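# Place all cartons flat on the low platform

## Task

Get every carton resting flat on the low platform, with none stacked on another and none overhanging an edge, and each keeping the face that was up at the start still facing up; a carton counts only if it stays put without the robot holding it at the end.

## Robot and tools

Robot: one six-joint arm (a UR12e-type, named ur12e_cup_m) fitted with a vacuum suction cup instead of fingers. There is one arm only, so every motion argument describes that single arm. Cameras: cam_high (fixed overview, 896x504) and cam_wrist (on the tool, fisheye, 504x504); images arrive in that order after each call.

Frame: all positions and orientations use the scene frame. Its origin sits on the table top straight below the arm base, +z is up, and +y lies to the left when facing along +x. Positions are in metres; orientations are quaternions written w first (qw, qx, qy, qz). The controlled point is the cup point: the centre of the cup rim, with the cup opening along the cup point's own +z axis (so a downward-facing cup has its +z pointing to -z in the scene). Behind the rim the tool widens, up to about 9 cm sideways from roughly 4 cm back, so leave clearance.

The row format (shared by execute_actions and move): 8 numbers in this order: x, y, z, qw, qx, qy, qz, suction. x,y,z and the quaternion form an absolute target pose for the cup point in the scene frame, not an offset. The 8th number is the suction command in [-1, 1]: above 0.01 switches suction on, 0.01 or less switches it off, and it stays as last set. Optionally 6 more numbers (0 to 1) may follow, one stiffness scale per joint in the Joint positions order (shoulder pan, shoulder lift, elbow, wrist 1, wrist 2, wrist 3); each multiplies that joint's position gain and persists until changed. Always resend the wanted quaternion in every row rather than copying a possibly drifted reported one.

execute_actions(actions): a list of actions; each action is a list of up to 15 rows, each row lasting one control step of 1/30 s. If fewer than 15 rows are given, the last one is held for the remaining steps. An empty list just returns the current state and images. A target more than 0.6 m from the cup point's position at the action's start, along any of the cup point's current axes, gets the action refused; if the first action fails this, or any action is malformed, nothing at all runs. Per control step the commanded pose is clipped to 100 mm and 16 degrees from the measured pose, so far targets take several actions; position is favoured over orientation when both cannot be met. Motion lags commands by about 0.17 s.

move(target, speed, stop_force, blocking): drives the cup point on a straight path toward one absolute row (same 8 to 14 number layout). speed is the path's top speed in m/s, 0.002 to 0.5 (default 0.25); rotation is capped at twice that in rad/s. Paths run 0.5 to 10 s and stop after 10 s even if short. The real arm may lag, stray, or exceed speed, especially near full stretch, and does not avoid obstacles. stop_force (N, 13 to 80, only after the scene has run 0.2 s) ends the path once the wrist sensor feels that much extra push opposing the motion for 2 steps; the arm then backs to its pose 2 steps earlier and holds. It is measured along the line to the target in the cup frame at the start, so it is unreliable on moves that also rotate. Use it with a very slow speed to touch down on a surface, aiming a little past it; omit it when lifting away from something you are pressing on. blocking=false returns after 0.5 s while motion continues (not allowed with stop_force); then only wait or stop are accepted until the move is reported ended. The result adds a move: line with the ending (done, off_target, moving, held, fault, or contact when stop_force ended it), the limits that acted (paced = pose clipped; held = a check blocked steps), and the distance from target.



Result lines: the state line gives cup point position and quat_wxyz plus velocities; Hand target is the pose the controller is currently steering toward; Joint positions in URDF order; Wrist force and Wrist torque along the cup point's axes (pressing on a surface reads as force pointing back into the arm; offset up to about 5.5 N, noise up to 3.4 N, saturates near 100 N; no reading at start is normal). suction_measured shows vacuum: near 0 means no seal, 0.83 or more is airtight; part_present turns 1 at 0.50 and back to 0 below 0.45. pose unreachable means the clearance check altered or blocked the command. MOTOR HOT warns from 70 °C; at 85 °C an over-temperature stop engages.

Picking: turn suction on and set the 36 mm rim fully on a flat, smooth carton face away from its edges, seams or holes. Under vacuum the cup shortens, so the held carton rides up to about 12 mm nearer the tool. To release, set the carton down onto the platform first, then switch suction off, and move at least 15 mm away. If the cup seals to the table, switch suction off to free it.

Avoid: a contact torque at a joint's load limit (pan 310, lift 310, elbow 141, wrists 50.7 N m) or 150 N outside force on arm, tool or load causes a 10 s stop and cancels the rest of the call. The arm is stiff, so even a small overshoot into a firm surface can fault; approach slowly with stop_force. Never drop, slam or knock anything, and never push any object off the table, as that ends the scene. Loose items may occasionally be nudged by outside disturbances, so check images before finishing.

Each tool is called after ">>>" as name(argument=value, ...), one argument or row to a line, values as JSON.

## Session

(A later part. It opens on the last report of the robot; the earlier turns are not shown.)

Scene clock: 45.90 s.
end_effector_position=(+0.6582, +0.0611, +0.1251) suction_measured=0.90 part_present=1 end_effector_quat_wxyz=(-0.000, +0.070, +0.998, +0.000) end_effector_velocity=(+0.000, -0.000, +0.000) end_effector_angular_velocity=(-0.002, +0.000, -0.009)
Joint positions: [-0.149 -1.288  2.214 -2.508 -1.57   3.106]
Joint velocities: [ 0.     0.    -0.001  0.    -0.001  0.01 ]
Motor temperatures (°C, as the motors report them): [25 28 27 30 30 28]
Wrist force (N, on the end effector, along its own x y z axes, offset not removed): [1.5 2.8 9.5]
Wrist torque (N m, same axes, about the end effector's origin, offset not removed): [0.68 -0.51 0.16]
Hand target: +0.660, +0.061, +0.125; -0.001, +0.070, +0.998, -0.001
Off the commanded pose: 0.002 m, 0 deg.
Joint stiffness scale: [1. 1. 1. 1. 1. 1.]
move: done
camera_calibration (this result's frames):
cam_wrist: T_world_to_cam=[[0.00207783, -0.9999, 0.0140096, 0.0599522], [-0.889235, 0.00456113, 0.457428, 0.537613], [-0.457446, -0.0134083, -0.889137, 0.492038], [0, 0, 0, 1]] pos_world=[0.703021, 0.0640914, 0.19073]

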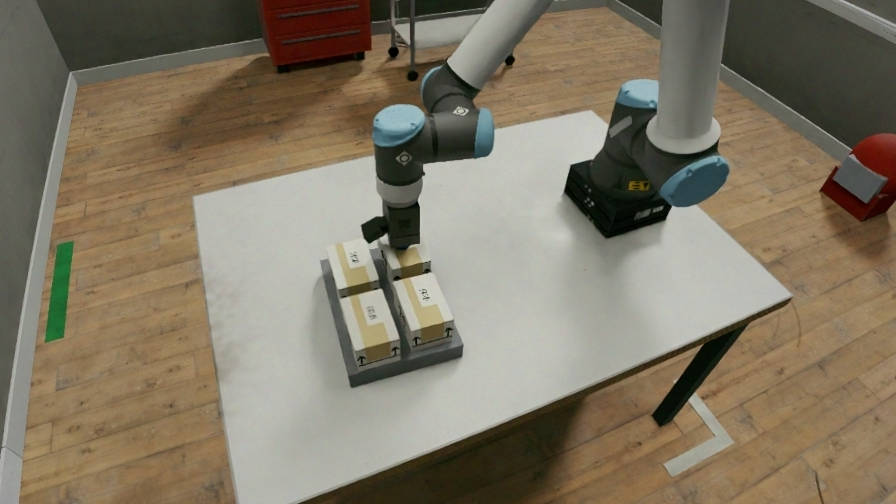

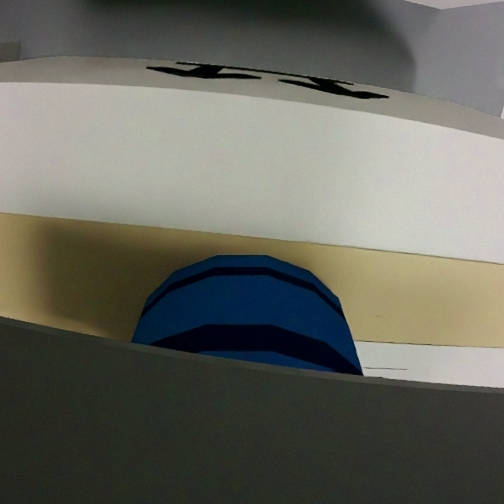

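>>> move(
  target=[0.664,0.062,0.107,0,0.07,0.998,0,1],
  speed=0.03,
)

>>> execute_actions(
  actions=[
    [[0.666,0.062,0.112,0,0.07,0.998,0,0]],
  ],
)

>>> move(
  target=[0.65,0.0,0.25,0,0.07,0.998,0,0],
)

Scene clock: 47.27 s.
end_effector_position=(+0.6650, +0.0605, +0.1118) suction_measured=0.90 part_present=1 end_effector_quat_wxyz=(+0.003, +0.070, +0.998, -0.000) end_effector_velocity=(+0.000, -0.000, +0.001) end_effector_angular_velocity=(-0.000, -0.001, +0.000)
Joint positions: [-0.148 -1.258  2.211 -2.542 -1.57   3.109]
Joint velocities: [-0.    -0.001 -0.    -0.     0.    -0.   ]
Motor temperatures (°C, as the motors report them): [25 28 27 30 30 28]
Wrist force (N, on the end effector, along its own x y z axes, offset not removed): [14.7 -2.1 -18.0]
Wrist torque (N m, same axes, about the end effector's origin, offset not removed): [-0.18 -1.16 -0.25]
Hand target: +0.664, +0.062, +0.107; -0.000, +0.070, +0.998, -0.000
Off the commanded pose: 0.005 m, 0 deg.
Joint stiffness scale: [1. 1. 1. 1. 1. 1.]
move: off_target
camera_calibration (this result's frames):
cam_wrist: T_world_to_cam=[[0.000340556, -0.999879, 0.0155254, 0.0605628], [-0.892555, 0.00669708, 0.450888, 0.552563], [-0.450938, -0.0140109, -0.892445, 0.47942], [0, 0, 0, 1]] pos_world=[0.709361, 0.063572, 0.177772]

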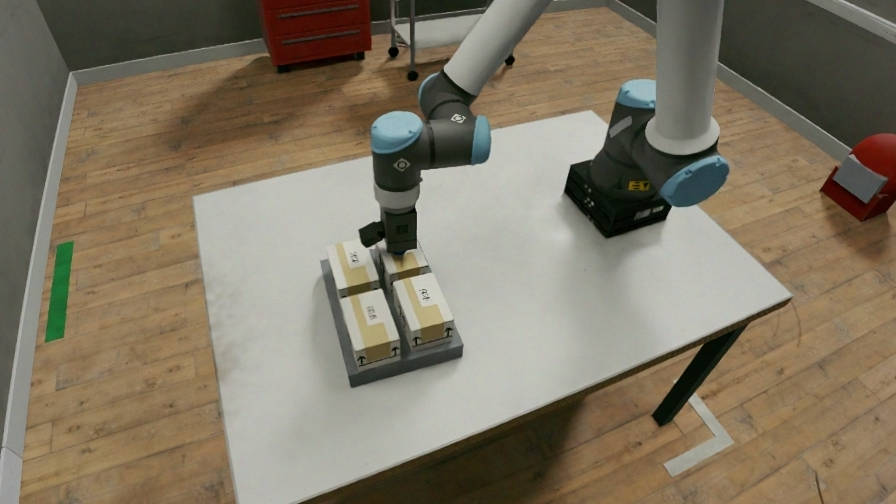

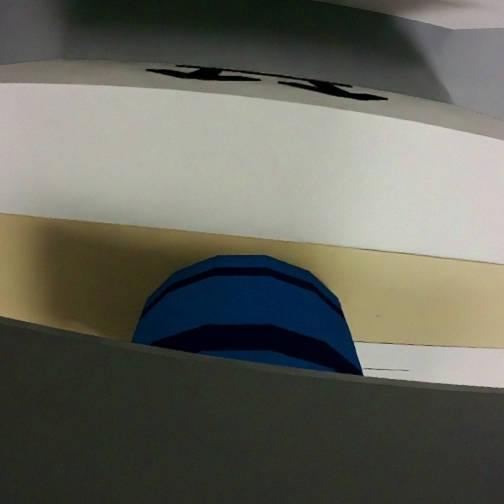

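Scene clock: 47.77 s.
end_effector_position=(+0.6668, +0.0605, +0.1147) suction_measured=0.00 part_present=0 end_effector_quat_wxyz=(+0.003, +0.071, +0.998, -0.000) end_effector_velocity=(-0.001, -0.000, -0.001) end_effector_angular_velocity=(+0.000, +0.005, -0.002)
Joint positions: [-0.148 -1.261  2.206 -2.533 -1.57   3.11 ]
Joint velocities: [-0.001  0.    -0.     0.005 -0.     0.002]
Motor temperatures (°C, as the motors report them): [25 28 27 30 30 28]
Wrist force (N, on the end effector, along its own x y z axes, offset not removed): [4.5 1.2 -7.6]
Wrist torque (N m, same axes, about the end effector's origin, offset not removed): [0.39 0.07 -0.01]
Hand target: +0.666, +0.062, +0.112; +0.000, +0.070, +0.998, -0.000
Off the commanded pose: 0.003 m, 0 deg.
Joint stiffness scale: [1. 1. 1. 1. 1. 1.]
camera_calibration (this result's frames):
cam_wrist: T_world_to_cam=[[0.000180374, -0.999882, 0.0153412, 0.0606058], [-0.892101, 0.00677079, 0.451785, 0.552419], [-0.451835, -0.0137674, -0.891995, 0.483364], [0, 0, 0, 1]] pos_world=[0.711203, 0.063513, 0.180654]

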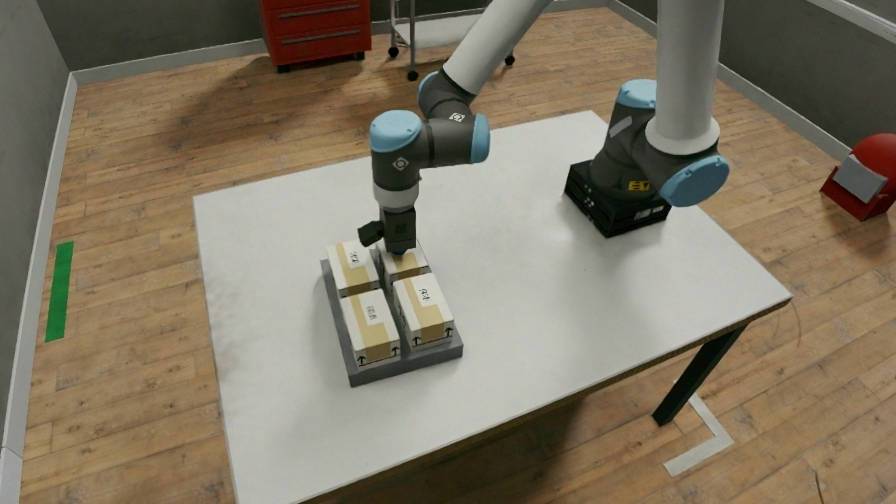

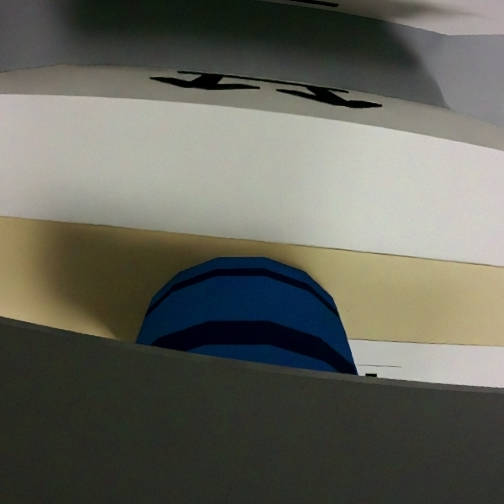

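Scene clock: 49.10 s.
end_effector_position=(+0.6493, +0.0018, +0.2492) suction_measured=0.00 part_present=0 end_effector_quat_wxyz=(+0.000, +0.069, +0.998, -0.000) end_effector_velocity=(-0.001, -0.001, +0.001) end_effector_angular_velocity=(+0.002, +0.004, -0.001)
Joint positions: [-0.245 -1.485  2.155 -2.253 -1.57   3.01 ]
Joint velocities: [-0.003 -0.002 -0.001  0.007  0.001 -0.002]
Motor temperatures (°C, as the motors report them): [25 28 27 30 30 28]
Wrist force (N, on the end effector, along its own x y z axes, offset not removed): [0.2 4.1 -6.2]
Wrist torque (N m, same axes, about the end effector's origin, offset not removed): [0.70 -0.11 -0.15]
Hand target: +0.650, +0.000, +0.250; +0.000, +0.070, +0.998, +0.000
Off the commanded pose: 0.002 m, 0 deg.
Joint stiffness scale: [1. 1. 1. 1. 1. 1.]
move: done
camera_calibration (this result's frames):
cam_wrist: T_world_to_cam=[[0.00275286, -0.999878, 0.015406, -0.00185245], [-0.889649, 0.00458618, 0.456621, 0.473598], [-0.456636, -0.0149629, -0.889528, 0.597101], [0, 0, 0, 1]] pos_world=[0.693999, 0.00491016, 0.314911]

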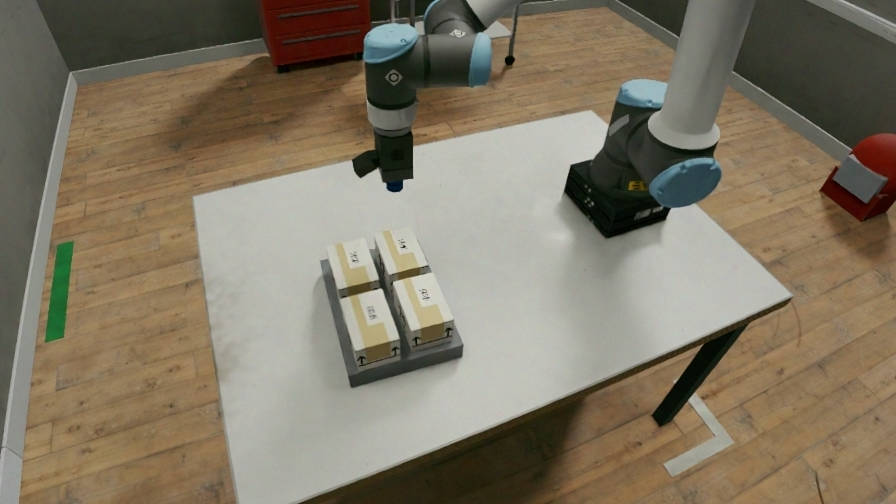

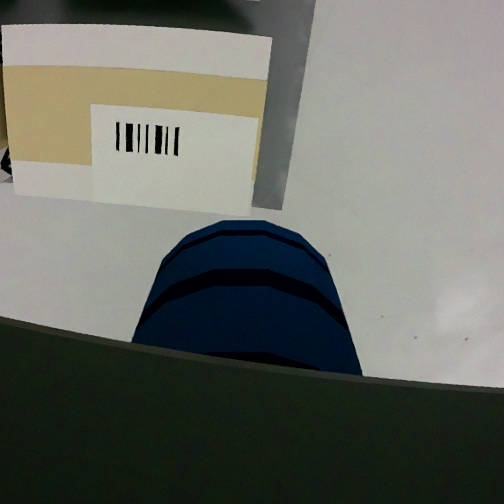

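>>> finished_scene(
  scene=1,
)

The scene is finished: the task was done.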